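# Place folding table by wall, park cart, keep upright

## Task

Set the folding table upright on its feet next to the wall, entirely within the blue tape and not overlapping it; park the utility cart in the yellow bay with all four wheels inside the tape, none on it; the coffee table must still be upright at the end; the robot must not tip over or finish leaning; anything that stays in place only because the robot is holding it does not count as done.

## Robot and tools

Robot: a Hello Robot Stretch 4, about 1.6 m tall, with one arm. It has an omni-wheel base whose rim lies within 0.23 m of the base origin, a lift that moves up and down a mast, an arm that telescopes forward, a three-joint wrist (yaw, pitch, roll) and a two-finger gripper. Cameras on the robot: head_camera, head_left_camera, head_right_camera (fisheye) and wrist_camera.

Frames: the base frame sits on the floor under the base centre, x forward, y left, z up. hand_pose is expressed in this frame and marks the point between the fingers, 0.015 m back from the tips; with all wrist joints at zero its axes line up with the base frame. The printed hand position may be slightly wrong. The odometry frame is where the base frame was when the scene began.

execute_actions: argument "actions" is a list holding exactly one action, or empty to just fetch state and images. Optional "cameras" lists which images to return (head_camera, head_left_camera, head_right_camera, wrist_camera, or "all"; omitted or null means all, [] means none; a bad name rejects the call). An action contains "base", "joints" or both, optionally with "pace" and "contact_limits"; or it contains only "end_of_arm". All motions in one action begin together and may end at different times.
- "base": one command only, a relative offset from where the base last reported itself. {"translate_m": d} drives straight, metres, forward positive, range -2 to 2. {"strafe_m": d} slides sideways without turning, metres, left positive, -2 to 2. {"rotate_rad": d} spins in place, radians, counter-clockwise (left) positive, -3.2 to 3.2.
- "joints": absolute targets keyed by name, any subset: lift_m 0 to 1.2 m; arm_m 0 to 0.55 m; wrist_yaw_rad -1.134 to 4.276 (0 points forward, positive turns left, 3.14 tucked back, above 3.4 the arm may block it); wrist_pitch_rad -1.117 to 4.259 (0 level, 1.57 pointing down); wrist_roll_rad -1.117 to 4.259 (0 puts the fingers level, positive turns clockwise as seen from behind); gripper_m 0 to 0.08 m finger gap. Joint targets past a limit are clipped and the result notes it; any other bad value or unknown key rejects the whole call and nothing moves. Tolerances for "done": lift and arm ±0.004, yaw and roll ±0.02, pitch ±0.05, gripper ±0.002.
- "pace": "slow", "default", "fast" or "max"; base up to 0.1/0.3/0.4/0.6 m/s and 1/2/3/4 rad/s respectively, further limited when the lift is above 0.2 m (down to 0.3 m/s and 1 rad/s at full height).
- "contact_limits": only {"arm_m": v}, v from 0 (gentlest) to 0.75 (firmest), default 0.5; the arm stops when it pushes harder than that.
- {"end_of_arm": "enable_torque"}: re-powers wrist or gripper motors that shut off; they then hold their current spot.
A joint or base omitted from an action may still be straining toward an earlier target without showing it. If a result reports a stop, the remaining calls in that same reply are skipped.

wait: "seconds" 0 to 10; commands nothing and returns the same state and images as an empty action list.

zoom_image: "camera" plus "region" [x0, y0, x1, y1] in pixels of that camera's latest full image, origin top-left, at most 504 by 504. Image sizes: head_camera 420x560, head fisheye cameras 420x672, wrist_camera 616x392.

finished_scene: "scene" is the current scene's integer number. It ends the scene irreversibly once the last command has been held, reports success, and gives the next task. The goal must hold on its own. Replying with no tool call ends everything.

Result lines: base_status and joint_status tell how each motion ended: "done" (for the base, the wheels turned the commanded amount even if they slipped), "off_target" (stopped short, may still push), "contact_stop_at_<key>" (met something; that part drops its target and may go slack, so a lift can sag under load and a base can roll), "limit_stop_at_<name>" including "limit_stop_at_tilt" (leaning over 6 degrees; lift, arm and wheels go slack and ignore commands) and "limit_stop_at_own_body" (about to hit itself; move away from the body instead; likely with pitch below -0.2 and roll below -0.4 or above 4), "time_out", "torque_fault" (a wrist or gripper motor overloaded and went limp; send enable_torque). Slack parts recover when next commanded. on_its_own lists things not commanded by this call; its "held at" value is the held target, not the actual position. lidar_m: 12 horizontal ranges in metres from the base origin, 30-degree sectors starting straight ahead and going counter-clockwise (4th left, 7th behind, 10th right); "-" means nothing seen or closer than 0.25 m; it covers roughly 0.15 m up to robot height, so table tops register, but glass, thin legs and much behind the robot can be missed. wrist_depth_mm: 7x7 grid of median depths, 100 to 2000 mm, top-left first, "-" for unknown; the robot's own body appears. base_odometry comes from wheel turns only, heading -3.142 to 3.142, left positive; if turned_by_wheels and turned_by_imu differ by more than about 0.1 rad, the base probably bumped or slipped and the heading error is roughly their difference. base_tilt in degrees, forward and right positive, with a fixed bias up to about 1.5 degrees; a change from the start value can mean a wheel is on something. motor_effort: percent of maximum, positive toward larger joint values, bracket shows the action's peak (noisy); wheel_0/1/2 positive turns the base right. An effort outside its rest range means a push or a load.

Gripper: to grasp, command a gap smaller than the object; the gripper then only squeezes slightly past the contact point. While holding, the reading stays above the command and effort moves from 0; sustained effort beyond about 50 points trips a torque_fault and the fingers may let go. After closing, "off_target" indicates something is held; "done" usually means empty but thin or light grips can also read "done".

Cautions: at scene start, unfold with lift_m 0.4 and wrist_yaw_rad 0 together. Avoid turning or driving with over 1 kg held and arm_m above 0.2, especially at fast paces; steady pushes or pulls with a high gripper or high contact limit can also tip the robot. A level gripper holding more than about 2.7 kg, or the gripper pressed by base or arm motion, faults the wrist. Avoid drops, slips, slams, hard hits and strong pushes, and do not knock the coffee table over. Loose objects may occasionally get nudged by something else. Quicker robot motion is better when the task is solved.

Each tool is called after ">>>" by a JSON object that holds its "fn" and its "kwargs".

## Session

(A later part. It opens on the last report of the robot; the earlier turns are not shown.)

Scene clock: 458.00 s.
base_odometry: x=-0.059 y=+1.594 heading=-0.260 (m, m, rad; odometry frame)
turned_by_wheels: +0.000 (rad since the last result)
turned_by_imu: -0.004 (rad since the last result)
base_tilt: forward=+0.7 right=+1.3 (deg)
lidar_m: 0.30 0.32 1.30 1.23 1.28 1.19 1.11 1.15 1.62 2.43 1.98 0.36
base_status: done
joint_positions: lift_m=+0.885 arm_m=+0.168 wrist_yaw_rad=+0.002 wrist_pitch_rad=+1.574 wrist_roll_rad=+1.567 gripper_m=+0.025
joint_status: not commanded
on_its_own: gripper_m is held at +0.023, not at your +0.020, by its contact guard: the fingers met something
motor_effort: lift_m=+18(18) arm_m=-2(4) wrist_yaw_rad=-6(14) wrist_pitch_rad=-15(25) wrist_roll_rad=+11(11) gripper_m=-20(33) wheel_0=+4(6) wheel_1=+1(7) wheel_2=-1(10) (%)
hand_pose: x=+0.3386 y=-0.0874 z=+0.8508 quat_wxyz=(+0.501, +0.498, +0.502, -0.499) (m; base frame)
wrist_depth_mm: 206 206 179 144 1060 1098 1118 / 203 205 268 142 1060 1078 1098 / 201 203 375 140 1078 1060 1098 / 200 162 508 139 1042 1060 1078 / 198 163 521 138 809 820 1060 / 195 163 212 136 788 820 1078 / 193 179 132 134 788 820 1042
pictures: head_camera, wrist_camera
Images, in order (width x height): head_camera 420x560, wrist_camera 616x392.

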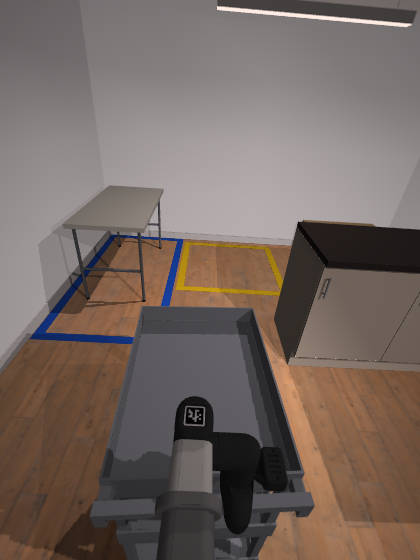

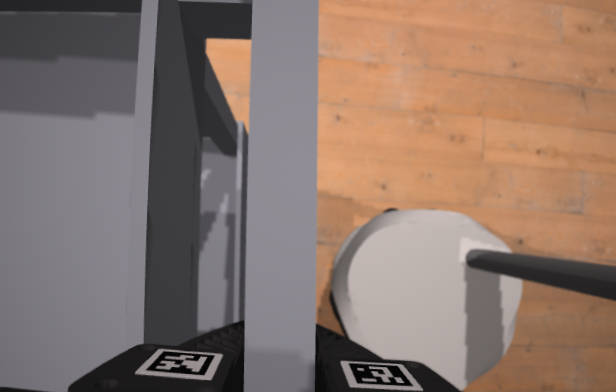

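>>> {"fn": "execute_actions", "kwargs": {"actions": [{"base":{"strafe_m":-0.1},"pace":"slow"}], "cameras": ["wrist_camera","head_camera"]}}

>>> {"fn": "execute_actions", "kwargs": {"actions": [{"base":{"translate_m":0.5},"pace":"slow"}], "cameras": ["wrist_camera","head_camera"]}}

Scene clock: 467.80 s.
base_odometry: x=-0.084 y=+1.497 heading=-0.258 (m, m, rad; odometry frame)
turned_by_wheels: +0.001 (rad since the last result)
turned_by_imu: +0.002 (rad since the last result)
base_tilt: forward=+0.7 right=+1.3 (deg)
lidar_m: 0.27 0.27 1.40 1.34 1.40 1.20 1.14 1.15 1.62 2.31 1.97 0.37
base_status: done
joint_positions: lift_m=+0.885 arm_m=+0.168 wrist_yaw_rad=+0.012 wrist_pitch_rad=+1.565 wrist_roll_rad=+1.561 gripper_m=+0.027
joint_status: not commanded
on_its_own: gripper_m is held at +0.023, not at your +0.020, by its contact guard: the fingers met something; wrist_yaw_rad is at rest, and its effort (-34) is outside its rest range (-13 to +13); wrist_roll_rad is at rest, and its effort (+26) is outside its rest range (-13 to +13)
motor_effort: lift_m=+18(18) arm_m=-2(2) wrist_yaw_rad=-34(35) wrist_pitch_rad=+12(13) wrist_roll_rad=+26(26) gripper_m=-35(34) wheel_0=+8(13) wheel_1=+2(3) wheel_2=+8(8) (%)
hand_pose: x=+0.3415 y=-0.0874 z=+0.8508 quat_wxyz=(+0.507, +0.496, +0.504, -0.493) (m; base frame)
wrist_depth_mm: 202 167 142 1060 1060 1078 1098 / 204 166 141 1042 1060 1078 1078 / 203 161 139 1025 1042 1060 1078 / 201 168 213 1008 1042 1078 1060 / 199 162 202 991 809 809 1060 / 197 156 210 156 788 809 1042 / 195 166 131 134 778 798 1042
pictures: head_camera, wrist_camera
Images, in order (width x height): head_camera 420x560, wrist_camera 616x392.

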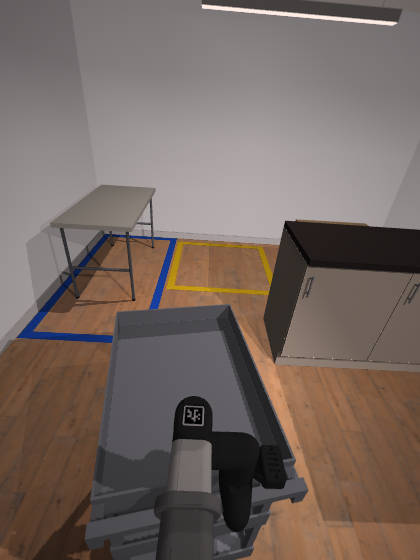

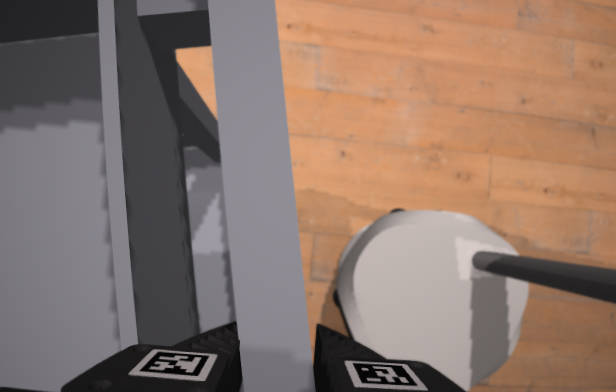

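Scene clock: 474.10 s.
base_odometry: x=+0.399 y=+1.369 heading=-0.258 (m, m, rad; odometry frame)
turned_by_wheels: +0.000 (rad since the last result)
turned_by_imu: -0.004 (rad since the last result)
base_tilt: forward=+0.7 right=+1.3 (deg)
lidar_m: 0.30 0.32 1.41 1.34 1.39 1.74 1.62 1.67 2.27 2.31 1.25 0.34
base_status: done
joint_positions: lift_m=+0.885 arm_m=+0.168 wrist_yaw_rad=-0.001 wrist_pitch_rad=+1.573 wrist_roll_rad=+1.569 gripper_m=+0.026
joint_status: not commanded
on_its_own: gripper_m is held at +0.023, not at your +0.020, by its contact guard: the fingers met something
motor_effort: lift_m=+18(18) arm_m=-1(2) wrist_yaw_rad=+2(35) wrist_pitch_rad=-6(29) wrist_roll_rad=+4(25) gripper_m=-25(38) wheel_0=+1(9) wheel_1=+3(1) wheel_2=-4(10) (%)
hand_pose: x=+0.3386 y=-0.0874 z=+0.8508 quat_wxyz=(+0.500, +0.499, +0.501, -0.500) (m; base frame)
wrist_depth_mm: 206 208 183 144 1078 1098 1098 / 205 205 281 142 1078 1098 1098 / 202 165 214 141 1060 1060 1098 / 200 165 215 139 1042 1060 1060 / 198 165 215 138 809 820 1078 / 196 164 212 136 809 809 1042 / 194 179 132 134 798 809 1042
pictures: head_camera, wrist_camera
Images, in order (width x height): head_camera 420x560, wrist_camera 616x392.

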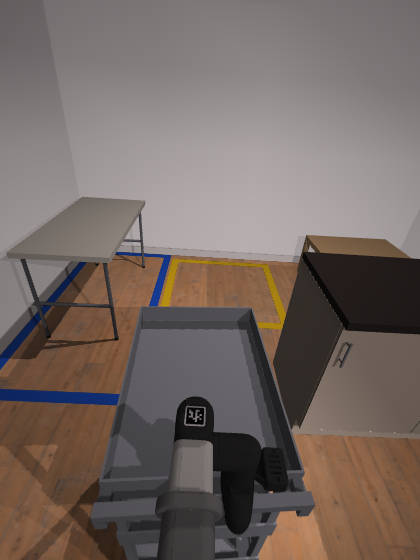

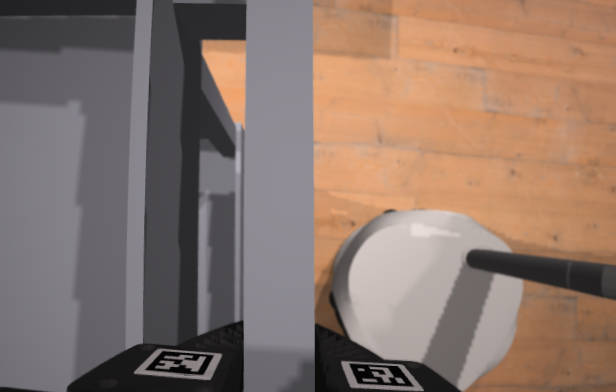

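>>> {"fn": "execute_actions", "kwargs": {"actions": [{"base":{"translate_m":1.3},"pace":"slow"}], "cameras": ["head_right_camera","head_camera","head_left_camera"]}}

action 0: "base": translate_m = 1.3 would last too long for one action: at the pace "slow" translate_m can be at most 0.766 in either direction: name a faster pace, or command the rest in another action

>>> {"fn": "execute_actions", "kwargs": {"actions": [{"base":{"translate_m":1.2}}], "cameras": ["head_right_camera","head_camera","head_left_camera"]}}

Scene clock: 495.43 s.
base_odometry: x=+1.559 y=+1.062 heading=-0.259 (m, m, rad; odometry frame)
turned_by_wheels: -0.001 (rad since the last result)
turned_by_imu: -0.013 (rad since the last result)
base_tilt: forward=+0.6 right=+1.3 (deg)
lidar_m: 0.34 0.39 0.71 1.35 1.42 1.97 2.84 2.92 0.55 0.52 0.55 0.34
base_status: done
joint_positions: lift_m=+0.885 arm_m=+0.168 wrist_yaw_rad=-0.010 wrist_pitch_rad=+1.570 wrist_roll_rad=+1.579 gripper_m=+0.027
joint_status: not commanded
on_its_own: gripper_m is held at +0.023, not at your +0.020, by its contact guard: the fingers met something; wrist_yaw_rad is at rest, and its effort (+30) is outside its rest range (-13 to +13); wrist_roll_rad is at rest, and its effort (-26) is outside its rest range (-13 to +13)
motor_effort: lift_m=+18(18) arm_m=-1(1) wrist_yaw_rad=+30(29) wrist_pitch_rad=-4(26) wrist_roll_rad=-26(26) gripper_m=-38(38) wheel_0=-3(4) wheel_1=-1(5) wheel_2=-3(13) (%)
hand_pose: x=+0.3382 y=-0.0874 z=+0.8508 quat_wxyz=(+0.495, +0.505, +0.495, -0.505) (m; base frame)
wrist_depth_mm: 206 210 211 195 146 750 750 / 205 208 190 1008 917 1042 1098 / 202 206 200 377 1025 1060 1078 / 200 203 192 140 1025 1060 1060 / 199 200 473 138 820 820 1042 / 196 198 517 136 798 809 1060 / 195 167 131 134 788 798 1042
pictures: head_camera, head_left_camera, head_right_camera
Images, in order (width x height): head_camera 420x560, head_left_camera 420x672, head_right_camera 420x672.

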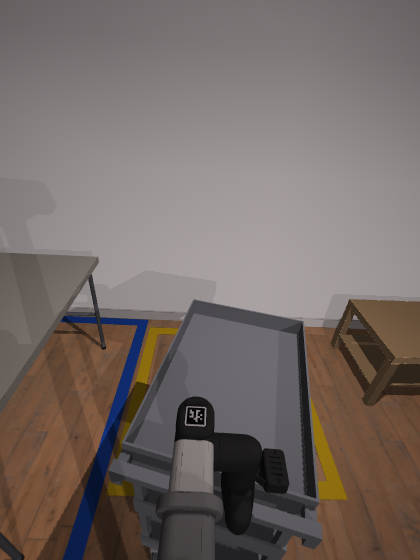

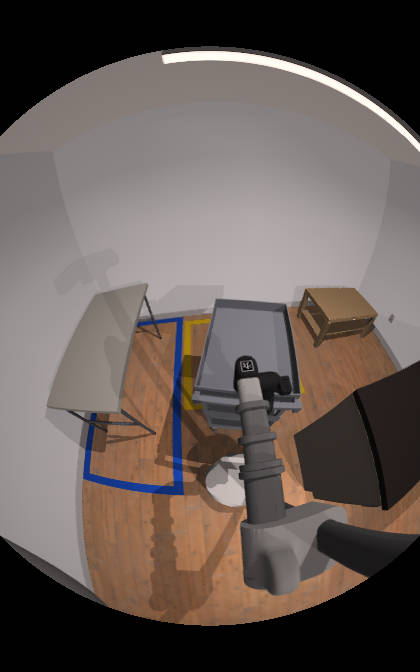

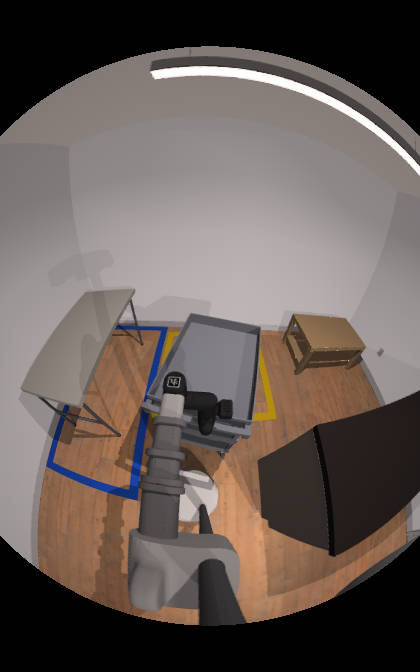

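>>> {"fn": "execute_actions", "kwargs": {"actions": [{"base":{"translate_m":0.45},"pace":"slow"}]}}

Scene clock: 505.77 s.
base_odometry: x=+1.994 y=+0.947 heading=-0.260 (m, m, rad; odometry frame)
turned_by_wheels: -0.001 (rad since the last result)
turned_by_imu: -0.009 (rad since the last result)
base_tilt: forward=+0.6 right=+1.3 (deg)
lidar_m: 0.33 0.40 0.63 0.59 1.42 1.94 3.31 0.78 0.54 0.60 1.30 0.33
base_status: done
joint_positions: lift_m=+0.885 arm_m=+0.168 wrist_yaw_rad=-0.016 wrist_pitch_rad=+1.572 wrist_roll_rad=+1.584 gripper_m=+0.029
joint_status: not commanded
on_its_own: gripper_m is held at +0.023, not at your +0.020, by its contact guard: the fingers met something; wrist_yaw_rad is at rest, and its effort (+46) is outside its rest range (-13 to +13); wrist_roll_rad is at rest, and its effort (-40) is outside its rest range (-13 to +13)
motor_effort: lift_m=+18(18) arm_m=-1(1) wrist_yaw_rad=+46(46) wrist_pitch_rad=-8(19) wrist_roll_rad=-40(41) gripper_m=-50(50) wheel_0=-4(3) wheel_1=-3(7) wheel_2=-7(11) (%)
hand_pose: x=+0.3373 y=-0.0874 z=+0.8508 quat_wxyz=(+0.492, +0.507, +0.493, -0.508) (m; base frame)
wrist_depth_mm: 206 209 213 192 147 976 759 / 204 208 210 1042 144 1078 1008 / 202 205 193 539 143 1060 1098 / 200 203 190 140 831 1078 1078 / 198 201 452 138 809 820 597 / 196 197 512 136 798 820 1060 / 194 160 130 134 798 798 1025
pictures: head_camera, head_left_camera, head_right_camera, wrist_camera
Images, in order (width x height): head_camera 420x560, head_left_camera 420x672, head_right_camera 420x672, wrist_camera 616x392.

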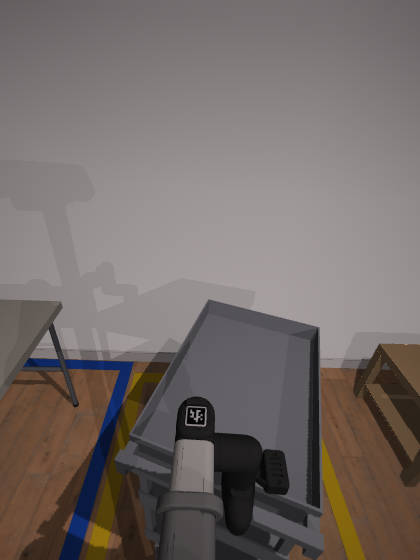

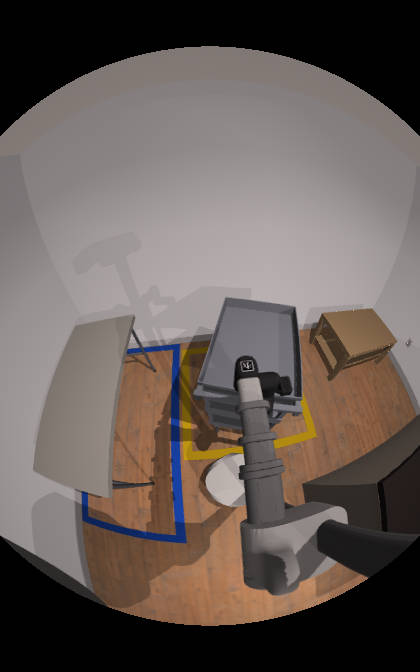

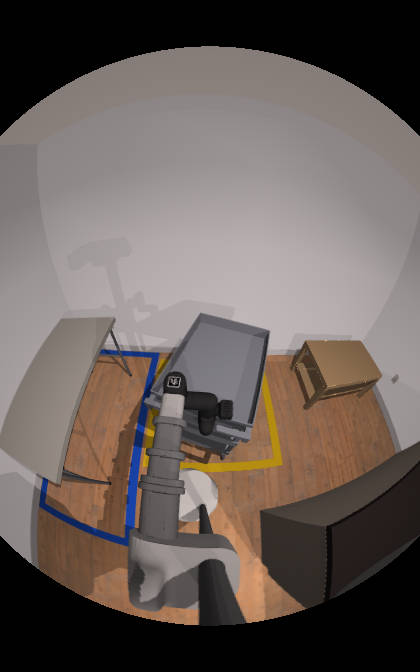

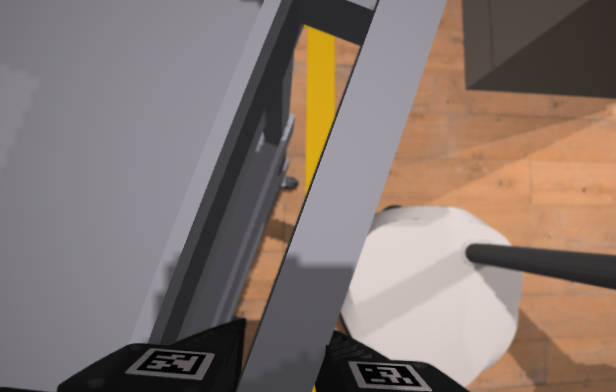

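>>> {"fn": "execute_actions", "kwargs": {"actions": [{"base":{"strafe_m":-0.12},"pace":"slow"}]}}

Scene clock: 512.93 s.
base_odometry: x=+1.963 y=+0.831 heading=-0.260 (m, m, rad; odometry frame)
turned_by_wheels: +0.000 (rad since the last result)
turned_by_imu: +0.000 (rad since the last result)
base_tilt: forward=+0.7 right=+1.3 (deg)
lidar_m: 0.31 0.37 0.74 0.70 1.58 2.13 3.31 0.60 0.43 0.59 1.21 0.34
base_status: done
joint_positions: lift_m=+0.885 arm_m=+0.168 wrist_yaw_rad=+0.002 wrist_pitch_rad=+1.565 wrist_roll_rad=+1.571 gripper_m=+0.026
joint_status: not commanded
on_its_own: gripper_m is held at +0.023, not at your +0.020, by its contact guard: the fingers met something
motor_effort: lift_m=+19(19) arm_m=-1(1) wrist_yaw_rad=-6(45) wrist_pitch_rad=+16(15) wrist_roll_rad=-1(40) gripper_m=-27(50) wheel_0=+2(4) wheel_1=-3(7) wheel_2=+3(5) (%)
hand_pose: x=+0.3405 y=-0.0874 z=+0.8508 quat_wxyz=(+0.502, +0.501, +0.499, -0.498) (m; base frame)
wrist_depth_mm: 207 211 187 183 1060 1025 723 / 205 208 186 142 1060 1025 750 / 204 205 185 141 1060 1078 1060 / 200 203 215 139 1025 1060 1060 / 199 201 492 137 798 809 1042 / 197 198 466 135 798 820 1060 / 195 180 132 134 788 798 1042
pictures: head_camera, head_left_camera, head_right_camera, wrist_camera
Images, in order (width x height): head_camera 420x560, head_left_camera 420x672, head_right_camera 420x672, wrist_camera 616x392.

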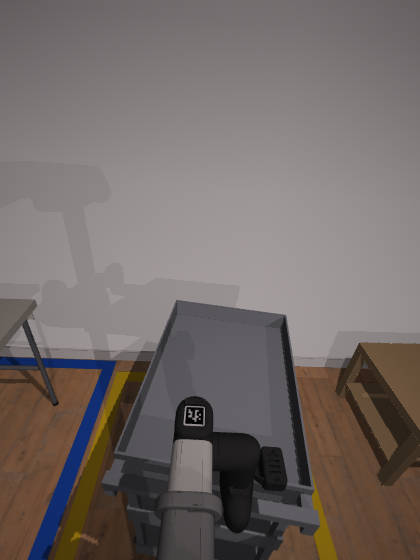

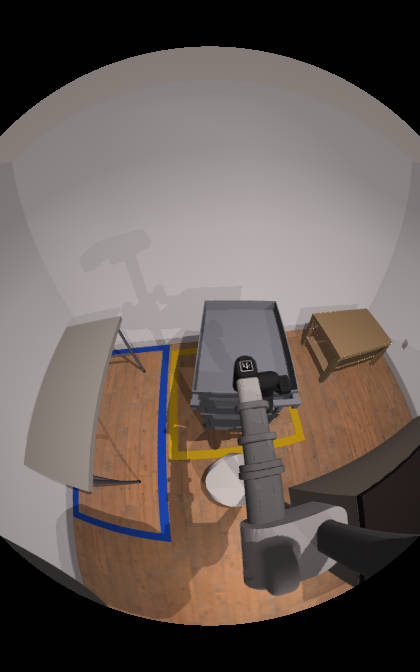

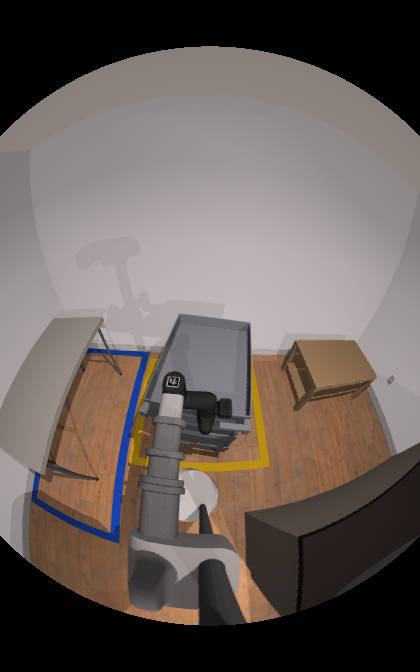

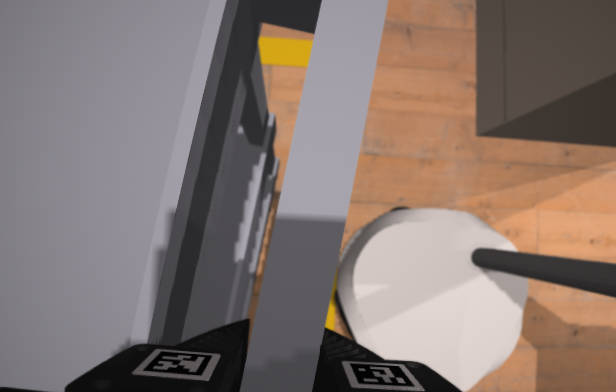

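>>> {"fn": "execute_actions", "kwargs": {"actions": [{"base":{"translate_m":0.08},"pace":"slow"}], "cameras": []}}

>>> {"fn": "execute_actions", "kwargs": {"actions": [{"joints":{"gripper_m":0.06}}], "cameras": []}}

>>> {"fn": "execute_actions", "kwargs": {"actions": [{"joints":{"lift_m":1.0}}], "cameras": []}}

>>> {"fn": "execute_actions", "kwargs": {"actions": [{"base":{"translate_m":-0.55},"joints":{"arm_m":0}}]}}

Scene clock: 520.40 s.
base_odometry: x=+2.041 y=+0.810 heading=-0.260 (m, m, rad; odometry frame)
turned_by_wheels: +0.000 (rad since the last result)
turned_by_imu: -0.002 (rad since the last result)
base_tilt: forward=+0.7 right=+1.3 (deg)
lidar_m: 0.31 0.36 0.76 0.69 1.55 2.11 3.40 0.59 0.48 0.87 1.15 0.33
base_status: done
joint_positions: lift_m=+0.885 arm_m=+0.168 wrist_yaw_rad=-0.003 wrist_pitch_rad=+1.572 wrist_roll_rad=+1.571 gripper_m=+0.026
joint_status: not commanded
on_its_own: gripper_m is held at +0.023, not at your +0.020, by its contact guard: the fingers met something
motor_effort: lift_m=+19(19) arm_m=-1(1) wrist_yaw_rad=+9(13) wrist_pitch_rad=-7(22) wrist_roll_rad=-3(3) gripper_m=-27(27) wheel_0=+0(6) wheel_1=+0(6) wheel_2=-3(11) (%)
hand_pose: x=+0.3384 y=-0.0874 z=+0.8508 quat_wxyz=(+0.499, +0.501, +0.499, -0.501) (m; base frame)
wrist_depth_mm: 206 210 190 183 1098 1098 820 / 204 208 189 143 1060 1078 820 / 202 204 187 141 1060 1060 1042 / 200 203 220 139 1042 1078 1060 / 198 200 517 137 798 809 1060 / 195 197 462 136 798 798 1060 / 194 180 132 134 788 809 1042
pictures: none
No camera images: the call's "cameras" was empty. Leave "cameras" out to get every camera's image.

Scene clock: 521.37 s.
base_odometry: x=+2.041 y=+0.810 heading=-0.260 (m, m, rad; odometry frame)
turned_by_wheels: +0.000 (rad since the last result)
turned_by_imu: +0.000 (rad since the last result)
base_tilt: forward=+0.6 right=+1.3 (deg)
lidar_m: 0.31 0.35 0.75 0.68 1.58 2.12 3.42 0.60 0.45 0.88 1.14 0.34
base_status: not commanded
joint_positions: lift_m=+0.885 arm_m=+0.168 wrist_yaw_rad=-0.001 wrist_pitch_rad=+1.572 wrist_roll_rad=+1.571 gripper_m=+0.060
joint_status: all done
motor_effort: lift_m=+19(18) arm_m=-1(1) wrist_yaw_rad=+2(9) wrist_pitch_rad=-9(7) wrist_roll_rad=-1(3) gripper_m=+4(26) wheel_0=+0(0) wheel_1=+0(0) wheel_2=-1(3) (%)
hand_pose: x=+0.3387 y=-0.0874 z=+0.8508 quat_wxyz=(+0.500, +0.500, +0.500, -0.500) (m; base frame)
wrist_depth_mm: 205 209 193 188 1078 1098 831 / 204 207 189 143 1060 1060 820 / 201 205 188 141 1060 1060 1042 / 200 202 214 139 1042 1060 1098 / 198 200 517 138 809 809 1078 / 196 197 500 136 798 809 1060 / - 105 155 135 133 809 1042
pictures: none
No camera images: the call's "cameras" was empty. Leave "cameras" out to get every camera's image.

Scene clock: 522.90 s.
base_odometry: x=+2.041 y=+0.810 heading=-0.260 (m, m, rad; odometry frame)
turned_by_wheels: +0.000 (rad since the last result)
turned_by_imu: +0.000 (rad since the last result)
base_tilt: forward=+0.7 right=+1.3 (deg)
lidar_m: 0.31 0.37 0.76 0.70 1.55 2.14 3.40 0.60 0.46 0.86 1.14 0.31
base_status: not commanded
joint_positions: lift_m=+1.000 arm_m=+0.168 wrist_yaw_rad=+0.000 wrist_pitch_rad=+1.570 wrist_roll_rad=+1.571 gripper_m=+0.060
joint_status: all done
motor_effort: lift_m=+26(30) arm_m=-1(1) wrist_yaw_rad=+0(1) wrist_pitch_rad=+1(9) wrist_roll_rad=-1(1) gripper_m=+2(3) wheel_0=+0(0) wheel_1=+0(0) wheel_2=-1(0) (%)
hand_pose: x=+0.3391 y=-0.0874 z=+0.9652 quat_wxyz=(+0.500, +0.500, +0.500, -0.500) (m; base frame)
wrist_depth_mm: 320 300 293 1182 1182 1182 831 / 317 322 327 286 1182 1182 831 / 315 319 324 585 1182 1205 1042 / 310 317 319 946 1160 1182 1205 / 307 314 317 904 931 931 1182 / 306 309 315 917 904 946 1182 / - 105 245 1118 133 1138 1182
pictures: none
No camera images: the call's "cameras" was empty. Leave "cameras" out to get every camera's image.

Scene clock: 526.23 s.
base_odometry: x=+1.509 y=+0.952 heading=-0.260 (m, m, rad; odometry frame)
turned_by_wheels: +0.000 (rad since the last result)
turned_by_imu: +0.001 (rad since the last result)
base_tilt: forward=+0.7 right=+1.3 (deg)
lidar_m: 0.85 1.05 0.81 1.49 1.55 2.11 2.82 2.90 0.43 0.40 0.42 0.87
base_status: done
joint_positions: lift_m=+1.000 arm_m=+0.001 wrist_yaw_rad=+0.000 wrist_pitch_rad=+1.570 wrist_roll_rad=+1.570 gripper_m=+0.060
joint_status: all done
motor_effort: lift_m=+25(26) arm_m=-4(5) wrist_yaw_rad=+0(1) wrist_pitch_rad=-1(2) wrist_roll_rad=+0(1) gripper_m=+2(2) wheel_0=-1(6) wheel_1=-1(5) wheel_2=+0(10) (%)
hand_pose: x=+0.1721 y=-0.0874 z=+0.9652 quat_wxyz=(+0.500, +0.500, +0.500, -0.500) (m; base frame)
wrist_depth_mm: 1118 1138 597 549 535 525 517 / 1118 1138 1118 778 759 723 1229 / 1098 1138 1118 1160 1160 1205 1205 / 1098 1098 1138 1160 1160 1160 1205 / 1078 1078 1098 917 931 1182 1182 / 1078 1098 1118 904 917 1160 338 / - 105 1098 1098 133 1138 1160
pictures: head_camera, head_left_camera, head_right_camera, wrist_camera
Images, in order (width x height): head_camera 420x560, head_left_camera 420x672, head_right_camera 420x672, wrist_camera 616x392.

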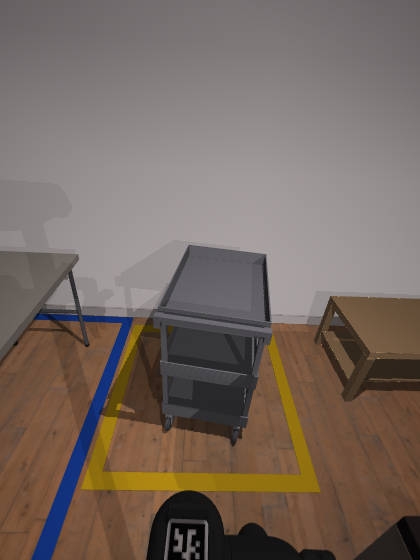

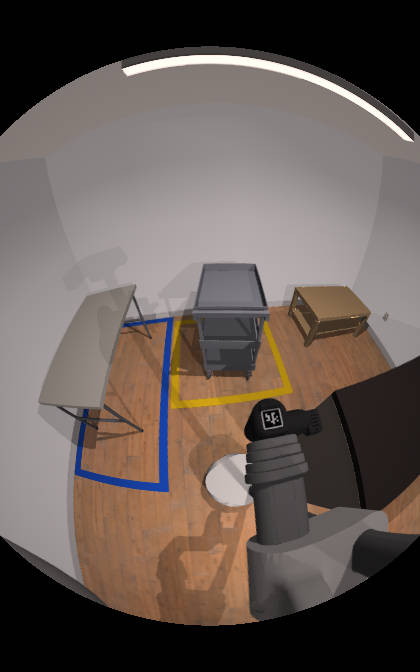

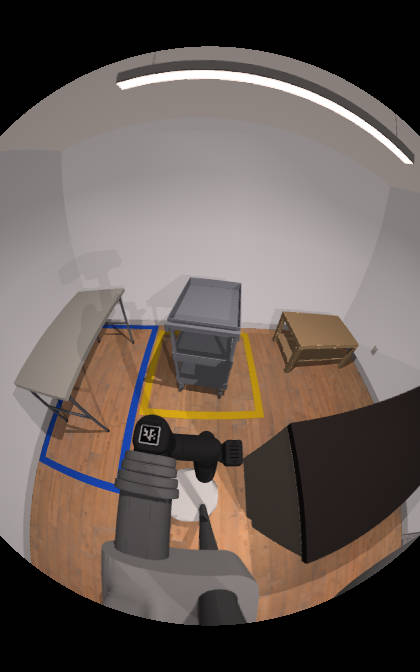

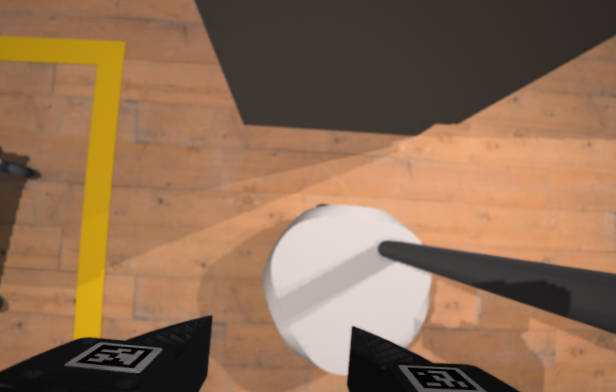

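>>> {"fn": "execute_actions", "kwargs": {"actions": [{"base":{"rotate_rad":1.2}}], "cameras": ["head_camera"]}}

Scene clock: 536.47 s.
base_odometry: x=+1.509 y=+0.952 heading=+0.940 (m, m, rad; odometry frame)
turned_by_wheels: +1.200 (rad since the last result)
turned_by_imu: +1.214 (rad since the last result)
base_tilt: forward=+0.7 right=+1.3 (deg)
lidar_m: 0.80 1.47 1.63 2.45 2.83 2.83 0.42 0.40 0.45 0.85 0.85 0.89
base_status: done
joint_positions: lift_m=+1.000 arm_m=+0.001 wrist_yaw_rad=+0.000 wrist_pitch_rad=+1.570 wrist_roll_rad=+1.570 gripper_m=+0.060
joint_status: not commanded
motor_effort: lift_m=+25(26) arm_m=-4(4) wrist_yaw_rad=-1(0) wrist_pitch_rad=-1(1) wrist_roll_rad=+0(0) gripper_m=+2(2) wheel_0=-1(6) wheel_1=-1(3) wheel_2=+0(6) (%)
hand_pose: x=+0.1721 y=-0.0874 z=+0.9652 quat_wxyz=(+0.500, +0.500, +0.500, -0.500) (m; base frame)
wrist_depth_mm: 1138 1138 1160 1160 1205 1229 1255 / 1118 1138 1160 1182 1205 1229 676 / 1118 1118 1138 1138 1182 946 699 / 1098 1098 1118 1138 1138 1025 741 / 1098 1118 1098 931 917 917 759 / 1060 1098 1078 904 917 1160 336 / - 105 1098 1118 133 1138 1138
pictures: head_camera
Images, in order (width x height): head_camera 420x560.

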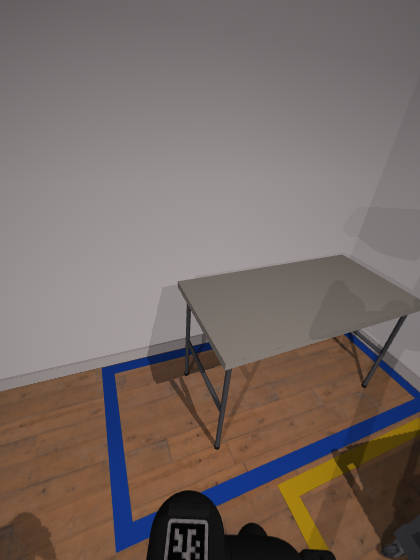

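>>> {"fn": "finished_scene", "kwargs": {"scene": 1}}

The scene is finished: the task was done.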